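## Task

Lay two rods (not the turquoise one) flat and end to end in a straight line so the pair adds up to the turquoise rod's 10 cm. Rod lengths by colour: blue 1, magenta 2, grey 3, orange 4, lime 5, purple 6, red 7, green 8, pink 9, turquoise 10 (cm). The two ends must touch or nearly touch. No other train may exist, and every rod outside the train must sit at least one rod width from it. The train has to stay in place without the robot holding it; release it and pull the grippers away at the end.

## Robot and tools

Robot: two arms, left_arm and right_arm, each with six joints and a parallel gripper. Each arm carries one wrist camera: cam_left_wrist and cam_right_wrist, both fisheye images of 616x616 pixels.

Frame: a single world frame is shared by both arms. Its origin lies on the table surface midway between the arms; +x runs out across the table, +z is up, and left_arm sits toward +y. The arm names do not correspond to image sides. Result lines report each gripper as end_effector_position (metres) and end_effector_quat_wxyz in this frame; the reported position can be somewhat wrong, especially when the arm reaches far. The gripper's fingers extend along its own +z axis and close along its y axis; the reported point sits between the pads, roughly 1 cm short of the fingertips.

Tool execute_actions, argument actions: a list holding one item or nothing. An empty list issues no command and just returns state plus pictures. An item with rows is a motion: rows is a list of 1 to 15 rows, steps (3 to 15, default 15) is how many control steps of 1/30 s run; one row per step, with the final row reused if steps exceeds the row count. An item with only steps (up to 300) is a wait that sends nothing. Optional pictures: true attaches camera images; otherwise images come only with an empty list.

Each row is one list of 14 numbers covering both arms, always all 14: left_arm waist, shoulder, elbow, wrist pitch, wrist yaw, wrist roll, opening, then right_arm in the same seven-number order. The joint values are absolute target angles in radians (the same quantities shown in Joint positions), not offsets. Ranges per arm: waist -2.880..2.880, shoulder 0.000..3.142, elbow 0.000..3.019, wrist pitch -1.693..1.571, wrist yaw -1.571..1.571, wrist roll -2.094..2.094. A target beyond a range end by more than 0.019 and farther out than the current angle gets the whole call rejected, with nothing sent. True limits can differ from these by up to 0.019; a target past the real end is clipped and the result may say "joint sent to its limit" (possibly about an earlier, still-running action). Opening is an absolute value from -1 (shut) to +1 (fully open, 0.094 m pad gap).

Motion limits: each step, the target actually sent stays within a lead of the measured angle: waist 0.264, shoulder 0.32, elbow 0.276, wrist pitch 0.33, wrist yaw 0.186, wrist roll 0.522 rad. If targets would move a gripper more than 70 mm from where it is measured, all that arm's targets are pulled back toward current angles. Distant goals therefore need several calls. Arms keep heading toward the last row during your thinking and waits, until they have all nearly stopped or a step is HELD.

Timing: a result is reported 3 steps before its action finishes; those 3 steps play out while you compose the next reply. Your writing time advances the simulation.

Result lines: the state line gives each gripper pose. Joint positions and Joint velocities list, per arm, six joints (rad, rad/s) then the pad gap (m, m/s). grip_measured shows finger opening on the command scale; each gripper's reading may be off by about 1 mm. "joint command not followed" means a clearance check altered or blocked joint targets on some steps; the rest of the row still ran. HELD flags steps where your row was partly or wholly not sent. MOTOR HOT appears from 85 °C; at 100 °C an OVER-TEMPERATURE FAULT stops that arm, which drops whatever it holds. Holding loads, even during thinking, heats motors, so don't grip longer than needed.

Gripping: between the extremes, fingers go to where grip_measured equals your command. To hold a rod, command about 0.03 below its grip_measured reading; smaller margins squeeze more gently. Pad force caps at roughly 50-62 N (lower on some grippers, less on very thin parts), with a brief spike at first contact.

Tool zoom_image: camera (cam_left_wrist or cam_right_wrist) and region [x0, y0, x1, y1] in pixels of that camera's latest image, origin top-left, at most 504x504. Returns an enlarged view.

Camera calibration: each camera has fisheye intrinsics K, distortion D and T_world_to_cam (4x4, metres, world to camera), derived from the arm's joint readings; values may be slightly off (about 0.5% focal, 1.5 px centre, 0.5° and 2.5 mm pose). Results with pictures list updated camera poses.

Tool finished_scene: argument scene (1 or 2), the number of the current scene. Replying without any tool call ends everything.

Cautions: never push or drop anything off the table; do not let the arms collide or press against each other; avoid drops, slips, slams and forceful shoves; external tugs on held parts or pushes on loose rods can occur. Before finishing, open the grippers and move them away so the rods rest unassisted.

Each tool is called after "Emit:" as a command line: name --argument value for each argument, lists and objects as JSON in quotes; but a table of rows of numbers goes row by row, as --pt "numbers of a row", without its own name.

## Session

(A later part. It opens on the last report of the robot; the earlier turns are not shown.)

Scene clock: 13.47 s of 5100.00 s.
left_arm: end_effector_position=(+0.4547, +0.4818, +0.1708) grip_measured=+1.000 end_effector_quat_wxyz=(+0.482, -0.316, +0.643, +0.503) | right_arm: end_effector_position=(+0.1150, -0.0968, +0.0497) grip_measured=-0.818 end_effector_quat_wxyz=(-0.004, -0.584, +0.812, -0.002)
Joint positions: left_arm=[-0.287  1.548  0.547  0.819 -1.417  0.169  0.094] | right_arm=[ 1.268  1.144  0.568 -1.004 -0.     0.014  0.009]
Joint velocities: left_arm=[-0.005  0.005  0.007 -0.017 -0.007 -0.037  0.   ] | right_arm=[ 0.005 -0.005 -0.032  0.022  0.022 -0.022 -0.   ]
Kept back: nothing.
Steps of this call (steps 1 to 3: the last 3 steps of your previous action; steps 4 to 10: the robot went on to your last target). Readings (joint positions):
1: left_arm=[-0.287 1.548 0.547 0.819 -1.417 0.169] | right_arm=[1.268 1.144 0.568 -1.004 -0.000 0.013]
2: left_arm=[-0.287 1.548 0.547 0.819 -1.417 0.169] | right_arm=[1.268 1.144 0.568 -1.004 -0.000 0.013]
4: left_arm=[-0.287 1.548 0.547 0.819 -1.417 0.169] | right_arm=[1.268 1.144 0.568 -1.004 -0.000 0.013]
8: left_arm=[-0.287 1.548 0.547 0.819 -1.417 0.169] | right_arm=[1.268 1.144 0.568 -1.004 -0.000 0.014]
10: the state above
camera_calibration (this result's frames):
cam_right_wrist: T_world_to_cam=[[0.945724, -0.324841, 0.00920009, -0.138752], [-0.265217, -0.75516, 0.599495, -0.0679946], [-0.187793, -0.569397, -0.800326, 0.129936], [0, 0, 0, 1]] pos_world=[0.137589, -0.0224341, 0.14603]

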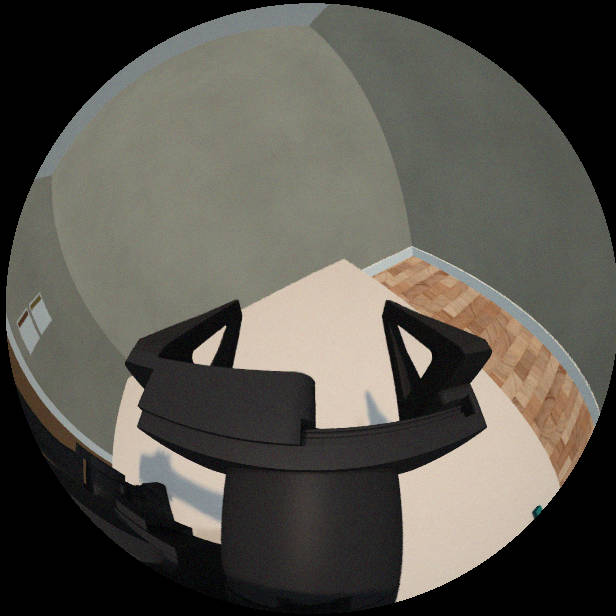

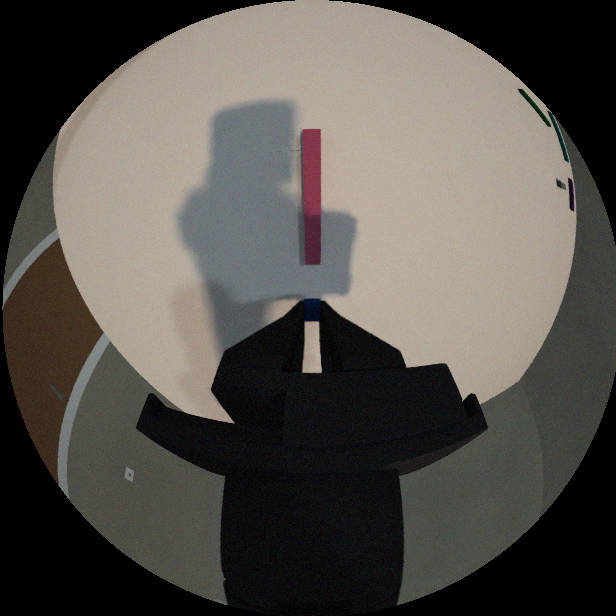

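Emit:
execute_actions --actions '[{"rows":[[-0.287,1.548,0.547,0.819,-1.417,0.169,1,1.27,1.15,0.57,-0.99,0.0,0.02,-0.84],[-0.287,1.548,0.547,0.819,-1.417,0.169,1,1.27,1.16,0.566,-0.975,0.0,0.02,-0.84],[-0.287,1.548,0.547,0.819,-1.417,0.169,1,1.27,1.17,0.562,-0.96,0.0,0.02,-0.84],[-0.287,1.548,0.547,0.819,-1.417,0.169,1,1.27,1.18,0.558,-0.945,0.0,0.02,-0.84],[-0.287,1.548,0.547,0.819,-1.417,0.169,1,1.27,1.19,0.554,-0.93,0.0,0.02,-0.84],[-0.287,1.548,0.547,0.819,-1.417,0.169,1,1.27,1.2,0.55,-0.915,0.0,0.02,-0.84],[-0.287,1.548,0.547,0.819,-1.417,0.169,1,1.27,1.21,0.547,-0.9,0.0,0.02,-0.84],[-0.287,1.548,0.547,0.819,-1.417,0.169,1,1.27,1.22,0.544,-0.89,0.0,0.02,-0.84],[-0.287,1.548,0.547,0.819,-1.417,0.169,1,1.27,1.228,0.542,-0.88,0.0,0.02,-0.84]],"steps":15}]'

Emit:
execute_actions --actions '[{"steps":10}]' --pictures true

Emit:
zoom_image --camera "cam_right_wrist" --region '[260, 230, 360, 330]'

Scene clock: 14.27 s of 5100.00 s.
left_arm: end_effector_position=(+0.4547, +0.4818, +0.1708) grip_measured=+1.000 end_effector_quat_wxyz=(+0.482, -0.316, +0.643, +0.503) | right_arm: end_effector_position=(+0.1173, -0.0896, +0.0239) grip_measured=-0.818 end_effector_quat_wxyz=(-0.003, -0.584, +0.812, -0.002)
Joint positions: left_arm=[-0.287  1.548  0.547  0.819 -1.417  0.169  0.094] | right_arm=[ 1.268  1.224  0.545 -0.898 -0.     0.014  0.009]
Joint velocities: left_arm=[ 0.005 -0.015 -0.002  0.032  0.022  0.007  0.   ] | right_arm=[-0.024  0.112 -0.046  0.051  0.007 -0.066  0.   ]
Steps of this call (steps 1 to 12: the robot went on to your last target; steps 13 to 24: the first 12 steps of this action). Readings (joint positions):
13: left_arm=[-0.287 1.548 0.547 0.819 -1.417 0.169] | right_arm=[1.268 1.144 0.568 -1.004 -0.000 0.014]
14: left_arm=[-0.287 1.548 0.547 0.819 -1.417 0.169] | right_arm=[1.268 1.144 0.568 -1.002 -0.000 0.014]
16: left_arm=[-0.287 1.548 0.547 0.819 -1.417 0.169] | right_arm=[1.268 1.150 0.567 -0.983 -0.000 0.014]
20: left_arm=[-0.287 1.548 0.547 0.819 -1.417 0.169] | right_arm=[1.268 1.187 0.556 -0.927 -0.000 0.014]
24: the state above

Scene clock: 14.60 s of 5100.00 s.
left_arm: end_effector_position=(+0.4547, +0.4818, +0.1708) grip_measured=+1.000 end_effector_quat_wxyz=(+0.482, -0.316, +0.643, +0.503) | right_arm: end_effector_position=(+0.1171, -0.0901, +0.0225) grip_measured=-0.818 end_effector_quat_wxyz=(-0.003, -0.584, +0.812, -0.002)
Joint positions: left_arm=[-0.287  1.548  0.547  0.819 -1.417  0.169  0.094] | right_arm=[ 1.268  1.227  0.542 -0.893 -0.     0.014  0.009]
Joint velocities: left_arm=[ 0.005 -0.015  0.002  0.017 -0.022 -0.022  0.   ] | right_arm=[-0.024 -0.015  0.002  0.007  0.051 -0.007  0.   ]
Kept back: nothing.
Steps of this call (steps 1 to 3: the last 3 steps of your previous action; steps 4 to 10: the robot went on to your last target). Readings (joint positions):
1: left_arm=[-0.287 1.548 0.547 0.819 -1.417 0.169] | right_arm=[1.268 1.227 0.543 -0.896 -0.000 0.014]
2: left_arm=[-0.287 1.548 0.547 0.819 -1.417 0.169] | right_arm=[1.268 1.227 0.542 -0.896 -0.000 0.014]
4: left_arm=[-0.287 1.548 0.547 0.819 -1.417 0.169] | right_arm=[1.268 1.227 0.542 -0.894 -0.000 0.014]
8: left_arm=[-0.287 1.548 0.547 0.819 -1.417 0.169] | right_arm=[1.268 1.227 0.542 -0.893 -0.000 0.014]
10: the state above
camera_calibration (this result's frames):
cam_right_wrist: T_world_to_cam=[[0.94572, -0.324854, 0.00916979, -0.138362], [-0.265496, -0.75603, 0.598273, -0.0460847], [-0.187419, -0.568233, -0.80124, 0.112496], [0, 0, 0, 1]] pos_world=[0.139701, -0.0158649, 0.118976]

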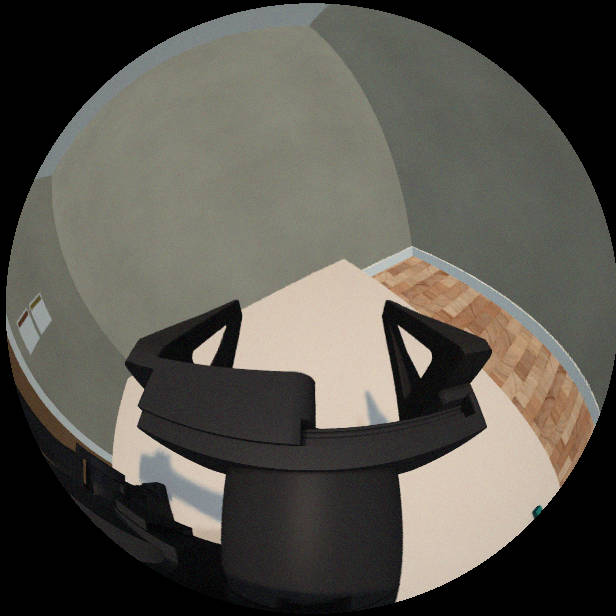

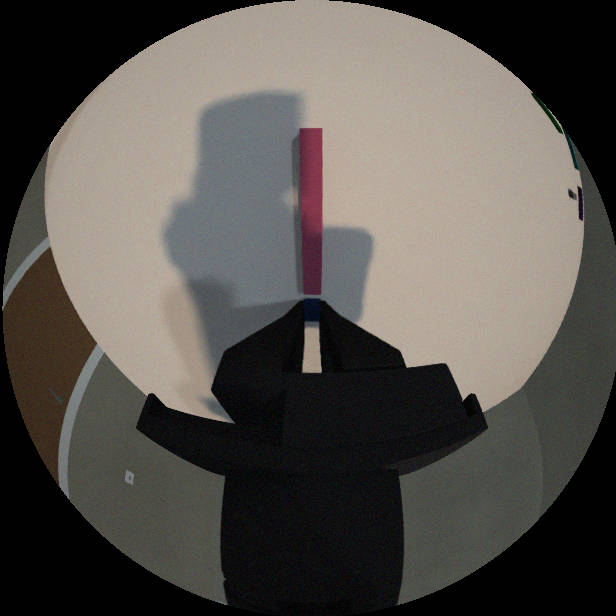

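Region (260, 230, 360, 330) of cam_right_wrist's 616x616 image, scaled by 5.040, with more detail than that image has.

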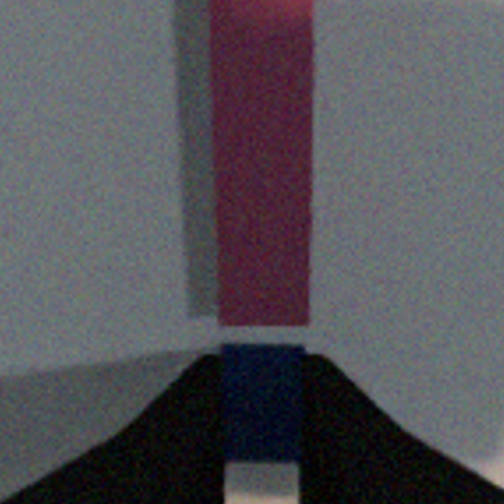

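Emit:
execute_actions --actions '[{"rows":[[-0.287,1.548,0.547,0.819,-1.417,0.169,1,1.27,1.228,0.542,-0.875,0.0,0.02,-0.84],[-0.287,1.548,0.547,0.819,-1.417,0.169,1,1.27,1.228,0.542,-0.87,0.0,0.02,-0.84],[-0.287,1.548,0.547,0.819,-1.417,0.169,1,1.27,1.228,0.542,-0.865,0.0,0.02,-0.84],[-0.287,1.548,0.547,0.819,-1.417,0.169,1,1.27,1.228,0.542,-0.86,0.0,0.02,-0.84],[-0.287,1.548,0.547,0.819,-1.417,0.169,1,1.27,1.228,0.542,-0.855,0.0,0.02,-0.84],[-0.287,1.548,0.547,0.819,-1.417,0.169,1,1.27,1.228,0.542,-0.85,0.0,0.02,-0.84],[-0.287,1.548,0.547,0.819,-1.417,0.169,1,1.27,1.228,0.542,-0.845,0.0,0.02,-0.84],[-0.287,1.548,0.547,0.819,-1.417,0.169,1,1.27,1.228,0.542,-0.84,0.0,0.02,-0.84]],"steps":15}]'

Emit:
execute_actions --actions '[{"steps":8}]' --pictures true

Emit:
zoom_image --camera "cam_right_wrist" --region '[260, 230, 360, 330]'

Scene clock: 15.43 s of 5100.00 s.
left_arm: end_effector_position=(+0.4547, +0.4818, +0.1708) grip_measured=+1.000 end_effector_quat_wxyz=(+0.482, -0.316, +0.643, +0.503) | right_arm: end_effector_position=(+0.1200, -0.0811, +0.0226) grip_measured=-0.818 end_effector_quat_wxyz=(+0.012, -0.584, +0.812, +0.009)
Joint positions: left_arm=[-0.287  1.548  0.547  0.819 -1.417  0.169  0.094] | right_arm=[ 1.268  1.227  0.542 -0.855 -0.     0.014  0.009]
Joint velocities: left_arm=[-0.005 -0.005 -0.002 -0.002 -0.066 -0.037  0.   ] | right_arm=[-0.005 -0.015  0.007  0.027 -0.007  0.007  0.002]
Steps of this call (steps 1 to 13: the robot went on to your last target; steps 14 to 25: the first 12 steps of this action). Readings (joint positions):
14: left_arm=[-0.287 1.548 0.547 0.819 -1.417 0.169] | right_arm=[1.268 1.227 0.542 -0.893 -0.000 0.014]
15: left_arm=[-0.287 1.548 0.547 0.819 -1.417 0.169] | right_arm=[1.268 1.227 0.542 -0.890 -0.000 0.014]
17: left_arm=[-0.287 1.548 0.547 0.819 -1.417 0.169] | right_arm=[1.268 1.227 0.542 -0.883 -0.000 0.014]
21: left_arm=[-0.287 1.548 0.547 0.819 -1.417 0.169] | right_arm=[1.268 1.227 0.542 -0.863 -0.000 0.014]
25: the state above

Scene clock: 15.70 s of 5100.00 s.
left_arm: end_effector_position=(+0.4547, +0.4818, +0.1708) grip_measured=+1.000 end_effector_quat_wxyz=(+0.482, -0.316, +0.643, +0.503) | right_arm: end_effector_position=(+0.1201, -0.0809, +0.0226) grip_measured=-0.818 end_effector_quat_wxyz=(+0.013, -0.584, +0.812, +0.010)
Joint positions: left_arm=[-0.287  1.548  0.547  0.819 -1.417  0.169  0.094] | right_arm=[ 1.268  1.227  0.542 -0.854 -0.     0.014  0.009]
Joint velocities: left_arm=[-0.005 -0.005  0.002 -0.012 -0.007 -0.051  0.   ] | right_arm=[-0.005 -0.005 -0.002 -0.002  0.037  0.037  0.   ]
Kept back: nothing.
Steps of this call (steps 1 to 3: the last 3 steps of your previous action; steps 4 to 8: the robot went on to your last target). Readings (joint positions):
1: left_arm=[-0.287 1.548 0.547 0.819 -1.417 0.169] | right_arm=[1.268 1.227 0.542 -0.854 -0.000 0.014]
2: left_arm=[-0.287 1.548 0.547 0.819 -1.417 0.169] | right_arm=[1.268 1.227 0.542 -0.854 -0.000 0.014]
4: left_arm=[-0.287 1.548 0.547 0.819 -1.417 0.169] | right_arm=[1.268 1.227 0.542 -0.854 -0.000 0.014]
8: the state above
camera_calibration (this result's frames):
cam_right_wrist: T_world_to_cam=[[0.945614, -0.325182, 0.00838232, -0.138168], [-0.272499, -0.777815, 0.566347, -0.0386132], [-0.177646, -0.53783, -0.824125, 0.12017], [0, 0, 0, 1]] pos_world=[0.141479, -0.0103325, 0.122062]

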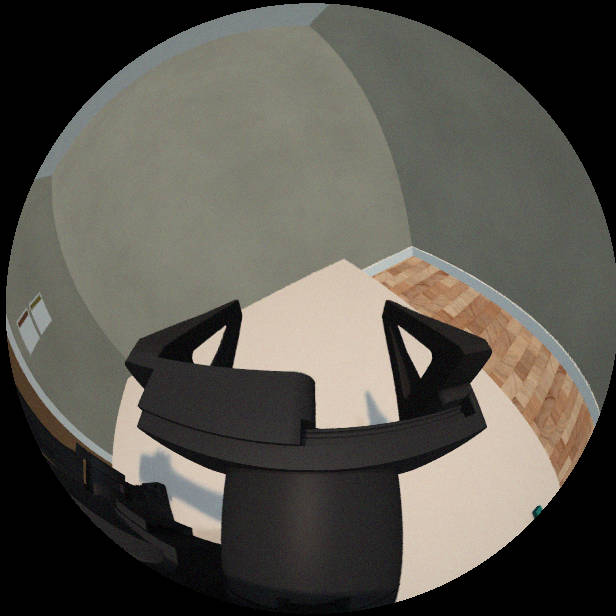

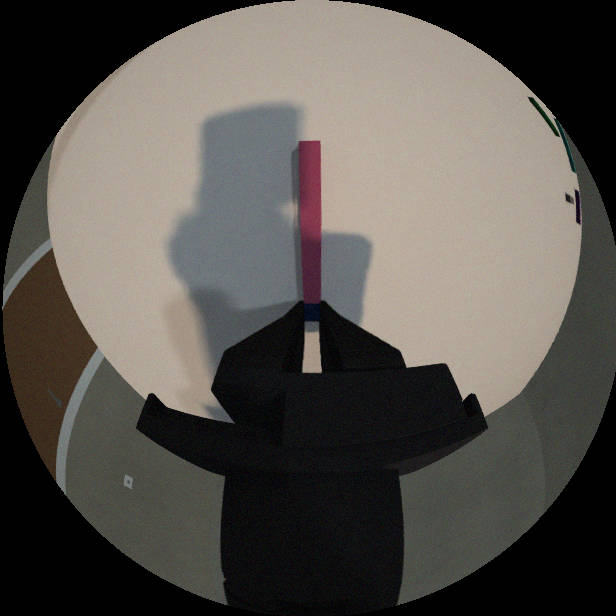

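Region (260, 230, 360, 330) of cam_right_wrist's 616x616 image, scaled by 5.040, with more detail than that image has.

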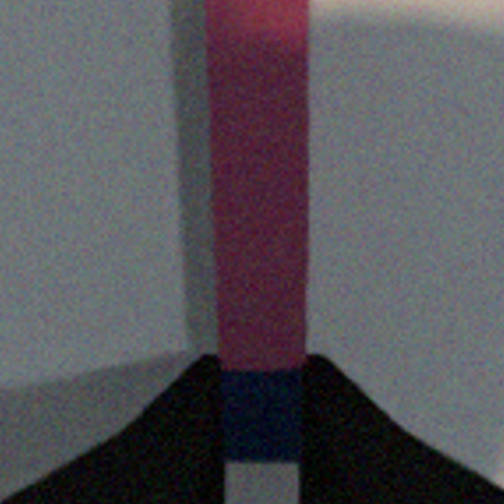

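Emit:
execute_actions --actions '[{"rows":[[-0.287,1.548,0.547,0.819,-1.417,0.169,1,1.27,1.235,0.542,-0.838,0.0,0.02,-0.84],[-0.287,1.548,0.547,0.819,-1.417,0.169,1,1.27,1.24,0.542,-0.836,0.0,0.02,-0.84],[-0.287,1.548,0.547,0.819,-1.417,0.169,1,1.27,1.245,0.542,-0.834,0.0,0.02,-0.84],[-0.287,1.548,0.547,0.819,-1.417,0.169,1,1.27,1.25,0.542,-0.832,0.0,0.02,-0.84],[-0.287,1.548,0.547,0.819,-1.417,0.169,1,1.27,1.255,0.542,-0.83,0.0,0.02,-0.84],[-0.287,1.548,0.547,0.819,-1.417,0.169,1,1.27,1.255,0.542,-0.826,0.0,0.02,-0.84]],"steps":15}]'

Emit:
execute_actions --actions '[{"steps":8}]' --pictures true

Emit:
zoom_image --camera "cam_right_wrist" --region '[260, 230, 360, 330]'

Scene clock: 16.40 s of 5100.00 s.
left_arm: end_effector_position=(+0.4547, +0.4818, +0.1708) grip_measured=+1.000 end_effector_quat_wxyz=(+0.482, -0.316, +0.643, +0.503) | right_arm: end_effector_position=(+0.1206, -0.0791, +0.0188) grip_measured=-0.818 end_effector_quat_wxyz=(+0.012, -0.584, +0.812, +0.009)
Joint positions: left_arm=[-0.287  1.548  0.547  0.819 -1.417  0.169  0.094] | right_arm=[ 1.268  1.243  0.542 -0.839 -0.     0.014  0.009]
Joint velocities: left_arm=[ 0.005 -0.005  0.002 -0.022 -0.022  0.007  0.   ] | right_arm=[-0.024 -0.015 -0.007  0.007  0.007 -0.066  0.   ]
Steps of this call (steps 1 to 9: the robot went on to your last target; steps 10 to 21: the first 12 steps of this action). Readings (joint positions):
10: left_arm=[-0.287 1.548 0.547 0.819 -1.417 0.169] | right_arm=[1.268 1.227 0.542 -0.854 -0.000 0.014]
11: left_arm=[-0.287 1.548 0.547 0.819 -1.417 0.169] | right_arm=[1.268 1.227 0.542 -0.853 -0.000 0.014]
13: left_arm=[-0.287 1.548 0.547 0.819 -1.417 0.169] | right_arm=[1.268 1.229 0.542 -0.849 -0.000 0.014]
17: left_arm=[-0.287 1.548 0.547 0.819 -1.417 0.169] | right_arm=[1.268 1.243 0.542 -0.842 -0.000 0.014]
21: the state above

Scene clock: 16.67 s of 5100.00 s.
left_arm: end_effector_position=(+0.4547, +0.4818, +0.1708) grip_measured=+1.000 end_effector_quat_wxyz=(+0.482, -0.316, +0.643, +0.503) | right_arm: end_effector_position=(+0.1206, -0.0791, +0.0188) grip_measured=-0.818 end_effector_quat_wxyz=(+0.012, -0.584, +0.812, +0.009)
Joint positions: left_arm=[-0.287  1.548  0.547  0.819 -1.417  0.169  0.094] | right_arm=[ 1.268  1.243  0.542 -0.839 -0.     0.014  0.009]
Joint velocities: left_arm=[-0.005 -0.005 -0.032  0.002  0.051 -0.007  0.   ] | right_arm=[-0.024 -0.015 -0.022 -0.002 -0.007 -0.007 -0.001]
Kept back: nothing.
Steps of this call (steps 1 to 3: the last 3 steps of your previous action; steps 4 to 8: the robot went on to your last target). Readings (joint positions):
1: left_arm=[-0.287 1.548 0.547 0.819 -1.417 0.169] | right_arm=[1.268 1.243 0.542 -0.839 -0.000 0.014]
2: left_arm=[-0.287 1.548 0.547 0.819 -1.417 0.169] | right_arm=[1.268 1.243 0.542 -0.839 -0.000 0.014]
4: left_arm=[-0.287 1.548 0.547 0.819 -1.417 0.169] | right_arm=[1.268 1.243 0.542 -0.839 -0.000 0.014]
8: the state above
camera_calibration (this result's frames):
cam_right_wrist: T_world_to_cam=[[0.945618, -0.32517, 0.00841315, -0.138098], [-0.272234, -0.776991, 0.567603, -0.0349021], [-0.178031, -0.539026, -0.823259, 0.117994], [0, 0, 0, 1]] pos_world=[0.142093, -0.00842234, 0.118112]

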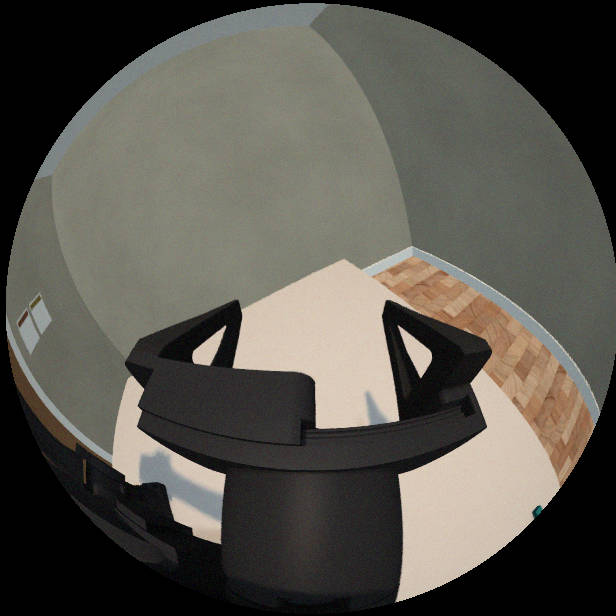

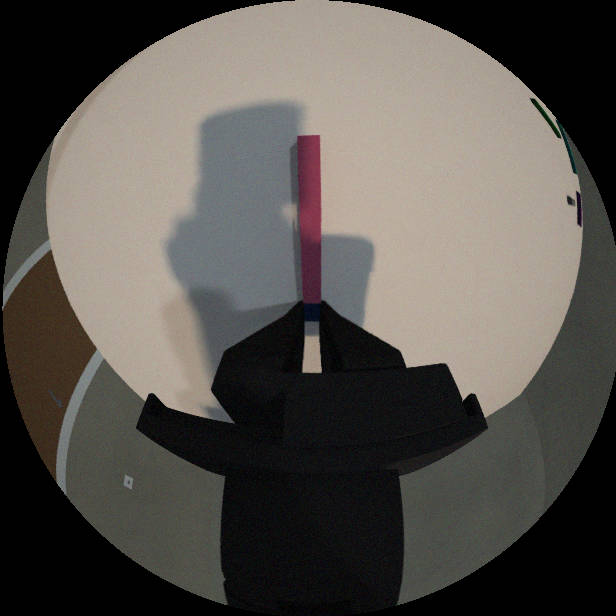

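Region (260, 230, 360, 330) of cam_right_wrist's 616x616 image, scaled by 5.040, with more detail than that image has.

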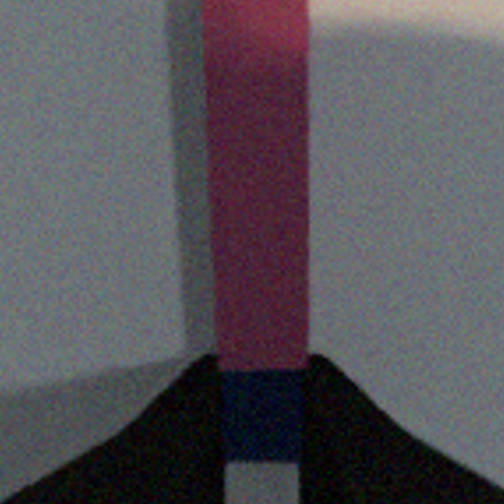

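Emit:
execute_actions --actions '[{"rows":[[-0.287,1.548,0.547,0.819,-1.417,0.169,1,1.27,1.243,0.542,-0.839,0.0,0.02,-0.8],[-0.287,1.548,0.547,0.819,-1.417,0.169,1,1.27,1.24,0.542,-0.839,0.0,0.02,-0.76],[-0.287,1.548,0.547,0.819,-1.417,0.169,1,1.27,1.235,0.542,-0.839,0.0,0.02,-0.72],[-0.287,1.548,0.547,0.819,-1.417,0.169,1,1.27,1.23,0.542,-0.839,0.0,0.02,-0.66],[-0.287,1.548,0.547,0.819,-1.417,0.169,1,1.27,1.228,0.542,-0.839,0.0,0.02,-0.6],[-0.287,1.548,0.547,0.819,-1.417,0.169,1,1.27,1.228,0.542,-0.85,0.0,0.02,-0.6],[-0.287,1.548,0.547,0.819,-1.417,0.169,1,1.27,1.228,0.542,-0.86,0.0,0.02,-0.6],[-0.287,1.548,0.547,0.819,-1.417,0.169,1,1.27,1.228,0.542,-0.87,0.0,0.02,-0.6],[-0.287,1.548,0.547,0.819,-1.417,0.169,1,1.27,1.228,0.542,-0.875,0.0,0.02,-0.6]],"steps":15}]'

Emit:
execute_actions --actions '[{"steps":8}]' --pictures true

Emit:
zoom_image --camera "cam_right_wrist" --region '[260, 250, 360, 350]'

Scene clock: 17.40 s of 5100.00 s.
left_arm: end_effector_position=(+0.4547, +0.4818, +0.1708) grip_measured=+1.000 end_effector_quat_wxyz=(+0.482, -0.316, +0.643, +0.503) | right_arm: end_effector_position=(+0.1192, -0.0837, +0.0200) grip_measured=-0.602 end_effector_quat_wxyz=(+0.006, -0.584, +0.812, +0.004)
Joint positions: left_arm=[-0.287  1.548  0.547  0.819 -1.417  0.169  0.094] | right_arm=[ 1.268  1.237  0.542 -0.861 -0.     0.014  0.019]
Joint velocities: left_arm=[-0.005 -0.005 -0.027  0.017 -0.037 -0.037  0.   ] | right_arm=[-0.005 -0.005 -0.017 -0.042  0.022 -0.095 -0.001]
Steps of this call (steps 1 to 10: the robot went on to your last target; steps 11 to 22: the first 12 steps of this action). Readings (joint positions):
11: left_arm=[-0.287 1.548 0.547 0.819 -1.417 0.169] | right_arm=[1.268 1.243 0.542 -0.839 -0.000 0.014]
12: left_arm=[-0.287 1.548 0.547 0.819 -1.417 0.169] | right_arm=[1.268 1.242 0.542 -0.839 -0.000 0.014]
14: left_arm=[-0.287 1.548 0.547 0.819 -1.417 0.169] | right_arm=[1.268 1.242 0.542 -0.839 -0.000 0.014]
18: left_arm=[-0.287 1.548 0.547 0.819 -1.417 0.169] | right_arm=[1.268 1.239 0.542 -0.845 -0.000 0.014]
22: the state above

Scene clock: 17.67 s of 5100.00 s.
left_arm: end_effector_position=(+0.4547, +0.4818, +0.1708) grip_measured=+1.000 end_effector_quat_wxyz=(+0.482, -0.316, +0.643, +0.503) | right_arm: end_effector_position=(+0.1191, -0.0841, +0.0200) grip_measured=-0.602 end_effector_quat_wxyz=(+0.005, -0.584, +0.812, +0.004)
Joint positions: left_arm=[-0.287  1.548  0.547  0.819 -1.417  0.169  0.094] | right_arm=[ 1.268  1.237  0.542 -0.863 -0.     0.014  0.019]
Joint velocities: left_arm=[-0.005 -0.015  0.002  0.002  0.022  0.051  0.   ] | right_arm=[-0.015 -0.005 -0.002 -0.017 -0.095 -0.066  0.001]
Kept back: nothing.
Steps of this call (steps 1 to 3: the last 3 steps of your previous action; steps 4 to 8: the robot went on to your last target). Readings (joint positions):
1: left_arm=[-0.287 1.548 0.547 0.819 -1.417 0.169] | right_arm=[1.268 1.237 0.542 -0.862 -0.000 0.014]
2: left_arm=[-0.287 1.548 0.547 0.819 -1.417 0.169] | right_arm=[1.268 1.237 0.542 -0.862 -0.000 0.014]
4: left_arm=[-0.287 1.548 0.547 0.819 -1.417 0.169] | right_arm=[1.268 1.237 0.542 -0.863 -0.000 0.014]
8: the state above
camera_calibration (this result's frames):
cam_right_wrist: T_world_to_cam=[[0.945665, -0.325023, 0.00877393, -0.138214], [-0.26908, -0.767177, 0.582267, -0.0397163], [-0.182519, -0.552991, -0.81295, 0.115235], [0, 0, 0, 1]] pos_world=[0.14105, -0.0116683, 0.118018]

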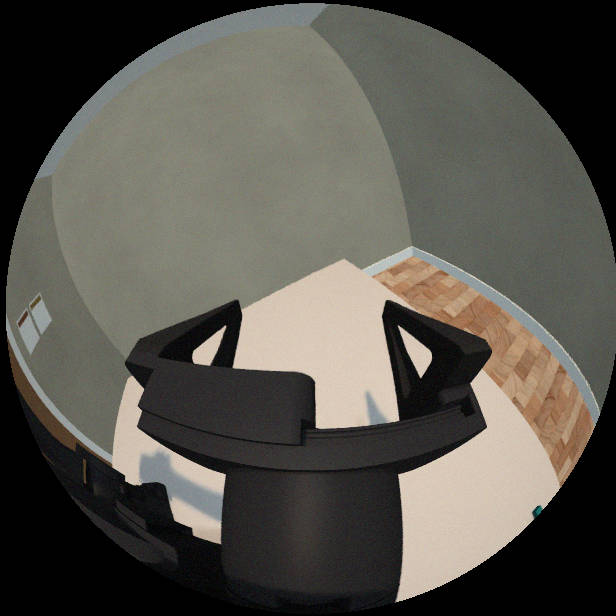

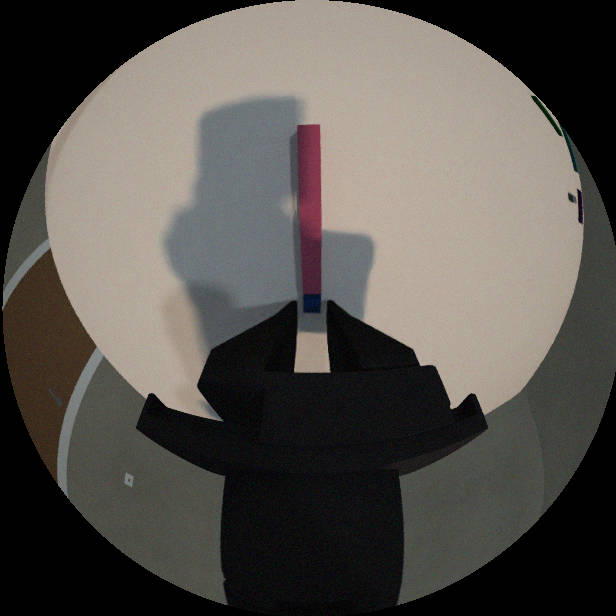

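Region (260, 250, 360, 350) of cam_right_wrist's 616x616 image, scaled by 5.040, with more detail than that image has.

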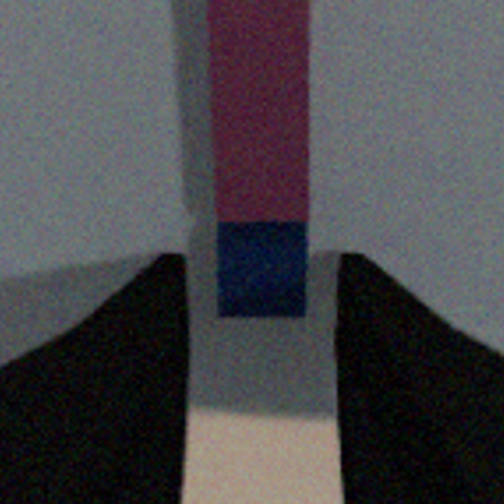

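Emit:
execute_actions --actions '[{"rows":[[-0.287,1.548,0.547,0.819,-1.417,0.169,1,1.27,1.228,0.542,-0.875,0.0,0.02,-0.66],[-0.287,1.548,0.547,0.819,-1.417,0.169,1,1.27,1.228,0.542,-0.875,0.0,0.02,-0.72],[-0.287,1.548,0.547,0.819,-1.417,0.169,1,1.27,1.228,0.542,-0.875,0.0,0.02,-0.76],[-0.287,1.548,0.547,0.819,-1.417,0.169,1,1.27,1.228,0.542,-0.875,0.0,0.02,-0.79],[-0.287,1.548,0.547,0.819,-1.417,0.169,1,1.27,1.228,0.542,-0.875,0.0,0.02,-0.81],[-0.287,1.548,0.547,0.819,-1.417,0.169,1,1.27,1.228,0.542,-0.875,0.0,0.02,-0.83],[-0.287,1.548,0.547,0.819,-1.417,0.169,1,1.27,1.228,0.542,-0.865,0.0,0.02,-0.83],[-0.287,1.548,0.547,0.819,-1.417,0.169,1,1.27,1.228,0.542,-0.855,0.0,0.02,-0.83],[-0.287,1.548,0.547,0.819,-1.417,0.169,1,1.27,1.228,0.542,-0.85,0.0,0.02,-0.83],[-0.287,1.548,0.547,0.819,-1.417,0.169,1,1.27,1.228,0.542,-0.845,0.0,0.02,-0.83],[-0.287,1.548,0.547,0.819,-1.417,0.169,1,1.27,1.228,0.542,-0.84,0.0,0.02,-0.83],[-0.287,1.548,0.547,0.819,-1.417,0.169,1,1.27,1.228,0.542,-0.835,0.0,0.02,-0.83],[-0.287,1.548,0.547,0.819,-1.417,0.169,1,1.27,1.228,0.542,-0.83,0.0,0.02,-0.83],[-0.287,1.548,0.547,0.819,-1.417,0.169,1,1.27,1.228,0.542,-0.826,0.0,0.02,-0.83]],"steps":15}]'

Emit:
execute_actions --actions '[{"steps":12}]' --pictures true

Emit:
zoom_image --camera "cam_right_wrist" --region '[260, 250, 360, 350]'

Scene clock: 18.40 s of 5100.00 s.
left_arm: end_effector_position=(+0.4547, +0.4818, +0.1708) grip_measured=+1.000 end_effector_quat_wxyz=(+0.482, -0.316, +0.643, +0.503) | right_arm: end_effector_position=(+0.1195, -0.0827, +0.0201) grip_measured=-0.817 end_effector_quat_wxyz=(+0.007, -0.584, +0.812, +0.006)
Joint positions: left_arm=[-0.287  1.548  0.547  0.819 -1.417  0.169  0.094] | right_arm=[ 1.268  1.237  0.542 -0.857 -0.     0.014  0.009]
Joint velocities: left_arm=[-0.005 -0.005 -0.002  0.002  0.007 -0.051  0.   ] | right_arm=[-0.005  0.005 -0.007  0.1   -0.11  -0.051 -0.001]
Steps of this call (steps 1 to 10: the robot went on to your last target; steps 11 to 22: the first 12 steps of this action). Readings (joint positions):
11: left_arm=[-0.287 1.548 0.547 0.819 -1.417 0.169] | right_arm=[1.268 1.237 0.542 -0.863 -0.000 0.014]
12: left_arm=[-0.287 1.548 0.547 0.819 -1.417 0.169] | right_arm=[1.268 1.237 0.542 -0.863 -0.000 0.014]
14: left_arm=[-0.287 1.548 0.547 0.819 -1.417 0.169] | right_arm=[1.268 1.237 0.542 -0.863 -0.000 0.014]
18: left_arm=[-0.287 1.548 0.547 0.819 -1.417 0.169] | right_arm=[1.268 1.237 0.542 -0.863 -0.000 0.014]
22: the state above

Scene clock: 18.80 s of 5100.00 s.
left_arm: end_effector_position=(+0.4547, +0.4818, +0.1708) grip_measured=+1.000 end_effector_quat_wxyz=(+0.482, -0.316, +0.643, +0.503) | right_arm: end_effector_position=(+0.1207, -0.0788, +0.0202) grip_measured=-0.817 end_effector_quat_wxyz=(+0.014, -0.583, +0.812, +0.011)
Joint positions: left_arm=[-0.287  1.548  0.547  0.819 -1.417  0.169  0.094] | right_arm=[ 1.268  1.237  0.542 -0.84  -0.     0.014  0.009]
Joint velocities: left_arm=[-0.015 -0.005  0.002 -0.017 -0.051 -0.066  0.   ] | right_arm=[-0.005  0.005  0.007  0.002  0.007 -0.066 -0.002]
Kept back: nothing.
Steps of this call (steps 1 to 3: the last 3 steps of your previous action; steps 4 to 12: the robot went on to your last target). Readings (joint positions):
1: left_arm=[-0.287 1.548 0.547 0.819 -1.417 0.169] | right_arm=[1.268 1.237 0.542 -0.853 -0.000 0.014]
2: left_arm=[-0.287 1.548 0.547 0.819 -1.417 0.169] | right_arm=[1.268 1.237 0.542 -0.848 -0.000 0.014]
4: left_arm=[-0.287 1.548 0.547 0.819 -1.417 0.169] | right_arm=[1.268 1.237 0.542 -0.843 -0.000 0.014]
8: left_arm=[-0.287 1.548 0.547 0.819 -1.417 0.169] | right_arm=[1.268 1.237 0.542 -0.840 -0.000 0.014]
12: the state above
camera_calibration (this result's frames):
cam_right_wrist: T_world_to_cam=[[0.945606, -0.325207, 0.0083206, -0.138102], [-0.273027, -0.779457, 0.56383, -0.0354133], [-0.176876, -0.535433, -0.825849, 0.119522], [0, 0, 0, 1]] pos_world=[0.142062, -0.0085186, 0.119824]

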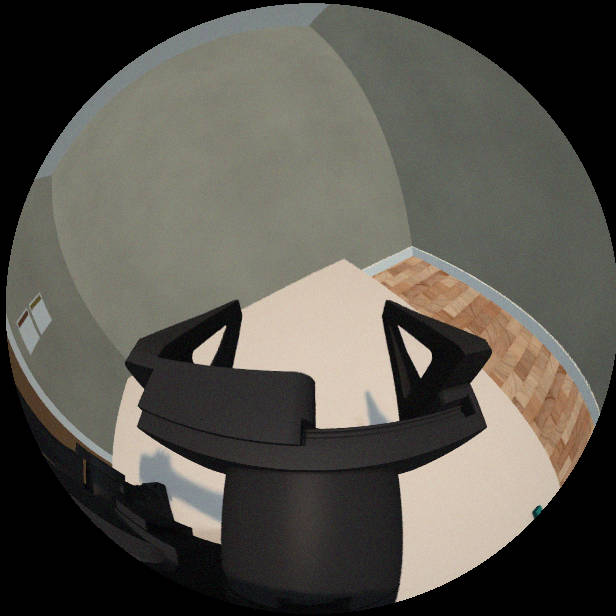

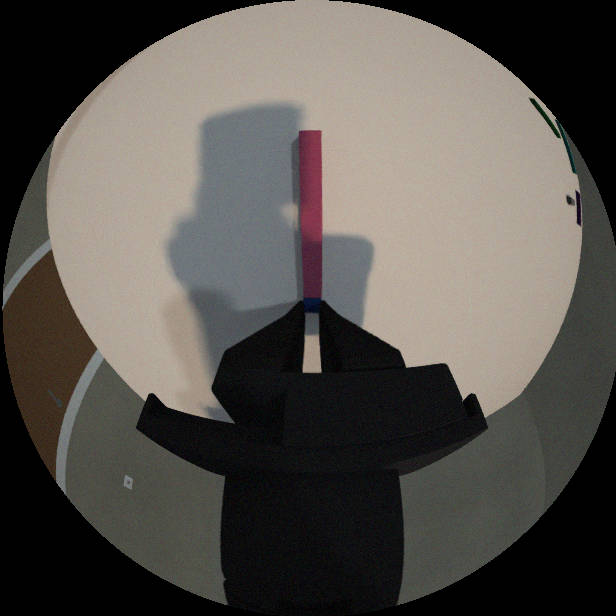

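Region (260, 250, 360, 350) of cam_right_wrist's 616x616 image, scaled by 5.040, with more detail than that image has.

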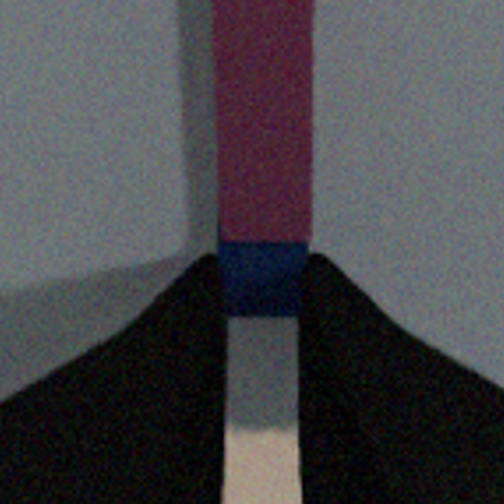

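Touching now. Release and lift.

Emit:
execute_actions --actions '[{"rows":[[-0.287,1.548,0.547,0.819,-1.417,0.169,1,1.27,1.228,0.542,-0.84,0.0,0.02,-0.79],[-0.287,1.548,0.547,0.819,-1.417,0.169,1,1.27,1.228,0.542,-0.84,0.0,0.02,-0.74],[-0.287,1.548,0.547,0.819,-1.417,0.169,1,1.27,1.228,0.542,-0.84,0.0,0.02,-0.65],[-0.287,1.548,0.547,0.819,-1.417,0.169,1,1.27,1.228,0.542,-0.84,0.0,0.02,-0.5],[-0.287,1.548,0.547,0.819,-1.417,0.169,1,1.27,1.228,0.542,-0.84,0.0,0.02,-0.4],[-0.287,1.548,0.547,0.819,-1.417,0.169,1,1.27,1.21,0.545,-0.86,0.0,0.02,-0.4],[-0.287,1.548,0.547,0.819,-1.417,0.169,1,1.27,1.19,0.55,-0.89,0.0,0.02,-0.4],[-0.287,1.548,0.547,0.819,-1.417,0.169,1,1.27,1.17,0.56,-0.92,0.0,0.02,-0.4],[-0.287,1.548,0.547,0.819,-1.417,0.169,1,1.27,1.15,0.57,-0.95,0.0,0.02,-0.4],[-0.287,1.548,0.547,0.819,-1.417,0.169,1,1.27,1.13,0.58,-0.98,0.0,0.02,-0.4],[-0.287,1.548,0.547,0.819,-1.417,0.169,1,1.27,1.11,0.59,-1.01,0.0,0.02,-0.4],[-0.287,1.548,0.547,0.819,-1.417,0.169,1,1.27,1.09,0.6,-1.04,0.0,0.02,-0.4],[-0.287,1.548,0.547,0.819,-1.417,0.169,1,1.27,1.07,0.61,-1.07,0.0,0.02,-0.4],[-0.287,1.548,0.547,0.819,-1.417,0.169,1,1.27,1.05,0.62,-1.1,0.0,0.02,-0.4],[-0.287,1.548,0.547,0.819,-1.417,0.169,1,1.27,1.03,0.63,-1.13,0.0,0.02,-0.4]],"steps":15}]'

Emit:
execute_actions --actions '[{"rows":[[-0.287,1.548,0.547,0.819,-1.417,0.169,1,1.27,1.0,0.66,-1.18,0.0,0.02,-0.4],[-0.287,1.548,0.547,0.819,-1.417,0.169,1,1.27,0.98,0.68,-1.22,0.0,0.02,-0.4],[-0.287,1.548,0.547,0.819,-1.417,0.169,1,1.27,0.96,0.70,-1.26,0.0,0.02,-0.4],[-0.287,1.548,0.547,0.819,-1.417,0.169,1,1.27,0.94,0.72,-1.3,0.0,0.02,-0.4]],"steps":15}]' --pictures true

Emit:
zoom_image --camera "cam_right_wrist" --region '[240, 140, 380, 280]'

Scene clock: 19.63 s of 5100.00 s.
left_arm: end_effector_position=(+0.4547, +0.4818, +0.1708) grip_measured=+1.000 end_effector_quat_wxyz=(+0.482, -0.316, +0.643, +0.503) | right_arm: end_effector_position=(+0.1141, -0.0996, +0.0424) grip_measured=-0.402 end_effector_quat_wxyz=(+0.000, -0.584, +0.812, +0.000)
Joint positions: left_arm=[-0.287  1.548  0.547  0.819 -1.417  0.169  0.094] | right_arm=[ 1.268  1.142  0.545 -0.973 -0.     0.014  0.028]
Joint velocities: left_arm=[-0.005 -0.005 -0.012  0.012 -0.037 -0.081  0.   ] | right_arm=[-0.015 -0.708  0.056 -0.877 -0.081 -0.051 -0.002]
Steps of this call (steps 1 to 13: the robot went on to your last target; steps 14 to 25: the first 12 steps of this action). Readings (joint positions):
14: left_arm=[-0.287 1.548 0.547 0.819 -1.417 0.169] | right_arm=[1.268 1.237 0.542 -0.840 -0.000 0.014]
15: left_arm=[-0.287 1.548 0.547 0.819 -1.417 0.169] | right_arm=[1.268 1.237 0.542 -0.840 -0.000 0.014]
17: left_arm=[-0.287 1.548 0.547 0.819 -1.417 0.169] | right_arm=[1.268 1.237 0.542 -0.840 -0.000 0.014]
21: left_arm=[-0.287 1.548 0.547 0.819 -1.417 0.169] | right_arm=[1.268 1.222 0.542 -0.866 -0.000 0.014]
25: the state above

Scene clock: 20.13 s of 5100.00 s.
left_arm: end_effector_position=(+0.4547, +0.4818, +0.1708) grip_measured=+1.000 end_effector_quat_wxyz=(+0.482, -0.316, +0.643, +0.503) | right_arm: end_effector_position=(+0.1114, -0.1079, +0.1407) grip_measured=-0.402 end_effector_quat_wxyz=(+0.020, -0.583, +0.812, +0.015)
Joint positions: left_arm=[-0.287  1.548  0.547  0.819 -1.417  0.169  0.094] | right_arm=[ 1.268  0.928  0.695 -1.287 -0.     0.014  0.028]
Joint velocities: left_arm=[-0.005 -0.005  0.022 -0.022  0.081  0.022  0.   ] | right_arm=[-0.005  0.073  0.032 -0.027 -0.022 -0.022  0.   ]
Steps of this call (steps 1 to 3: the last 3 steps of your previous action; steps 4 to 15: the first 12 steps of this action). Readings (joint positions):
4: left_arm=[-0.287 1.548 0.547 0.819 -1.417 0.169] | right_arm=[1.268 1.050 0.577 -1.097 -0.000 0.014]
5: left_arm=[-0.287 1.548 0.547 0.819 -1.417 0.169] | right_arm=[1.268 1.029 0.593 -1.136 -0.000 0.014]
7: left_arm=[-0.287 1.548 0.547 0.819 -1.417 0.169] | right_arm=[1.268 0.986 0.633 -1.214 -0.000 0.014]
11: left_arm=[-0.287 1.548 0.547 0.819 -1.417 0.169] | right_arm=[1.268 0.928 0.691 -1.278 -0.000 0.014]
15: the state above
camera_calibration (this result's frames):
cam_right_wrist: T_world_to_cam=[[0.945567, -0.325328, 0.00800308, -0.139687], [-0.275694, -0.787756, 0.550848, -0.127358], [-0.172902, -0.52307, -0.834567, 0.203949], [0, 0, 0, 1]] pos_world=[0.132235, -0.039091, 0.241482]

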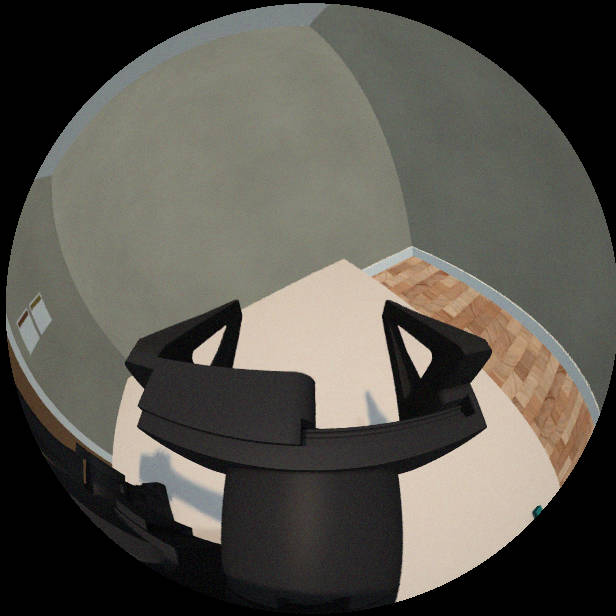

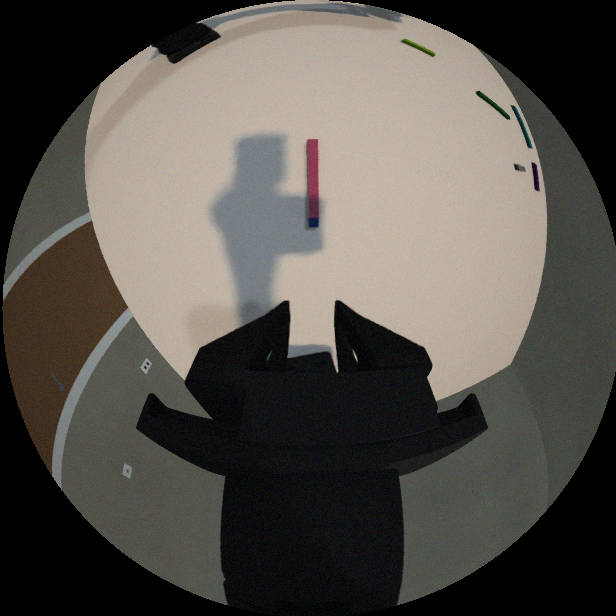

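Region (240, 140, 380, 280) of cam_right_wrist's 616x616 image, scaled by 3.600, with more detail than that image has.

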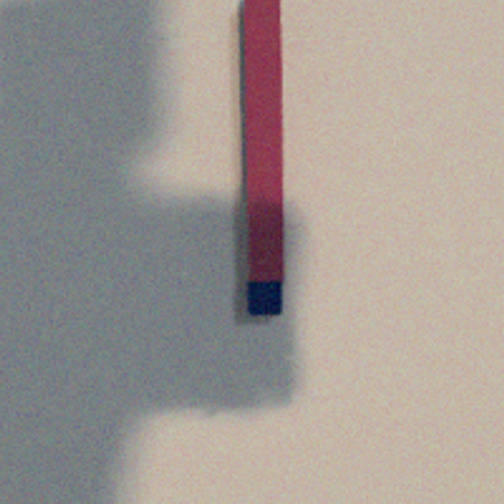

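Emit:
finished_scene --scene 1

The scene is finished: the task was done.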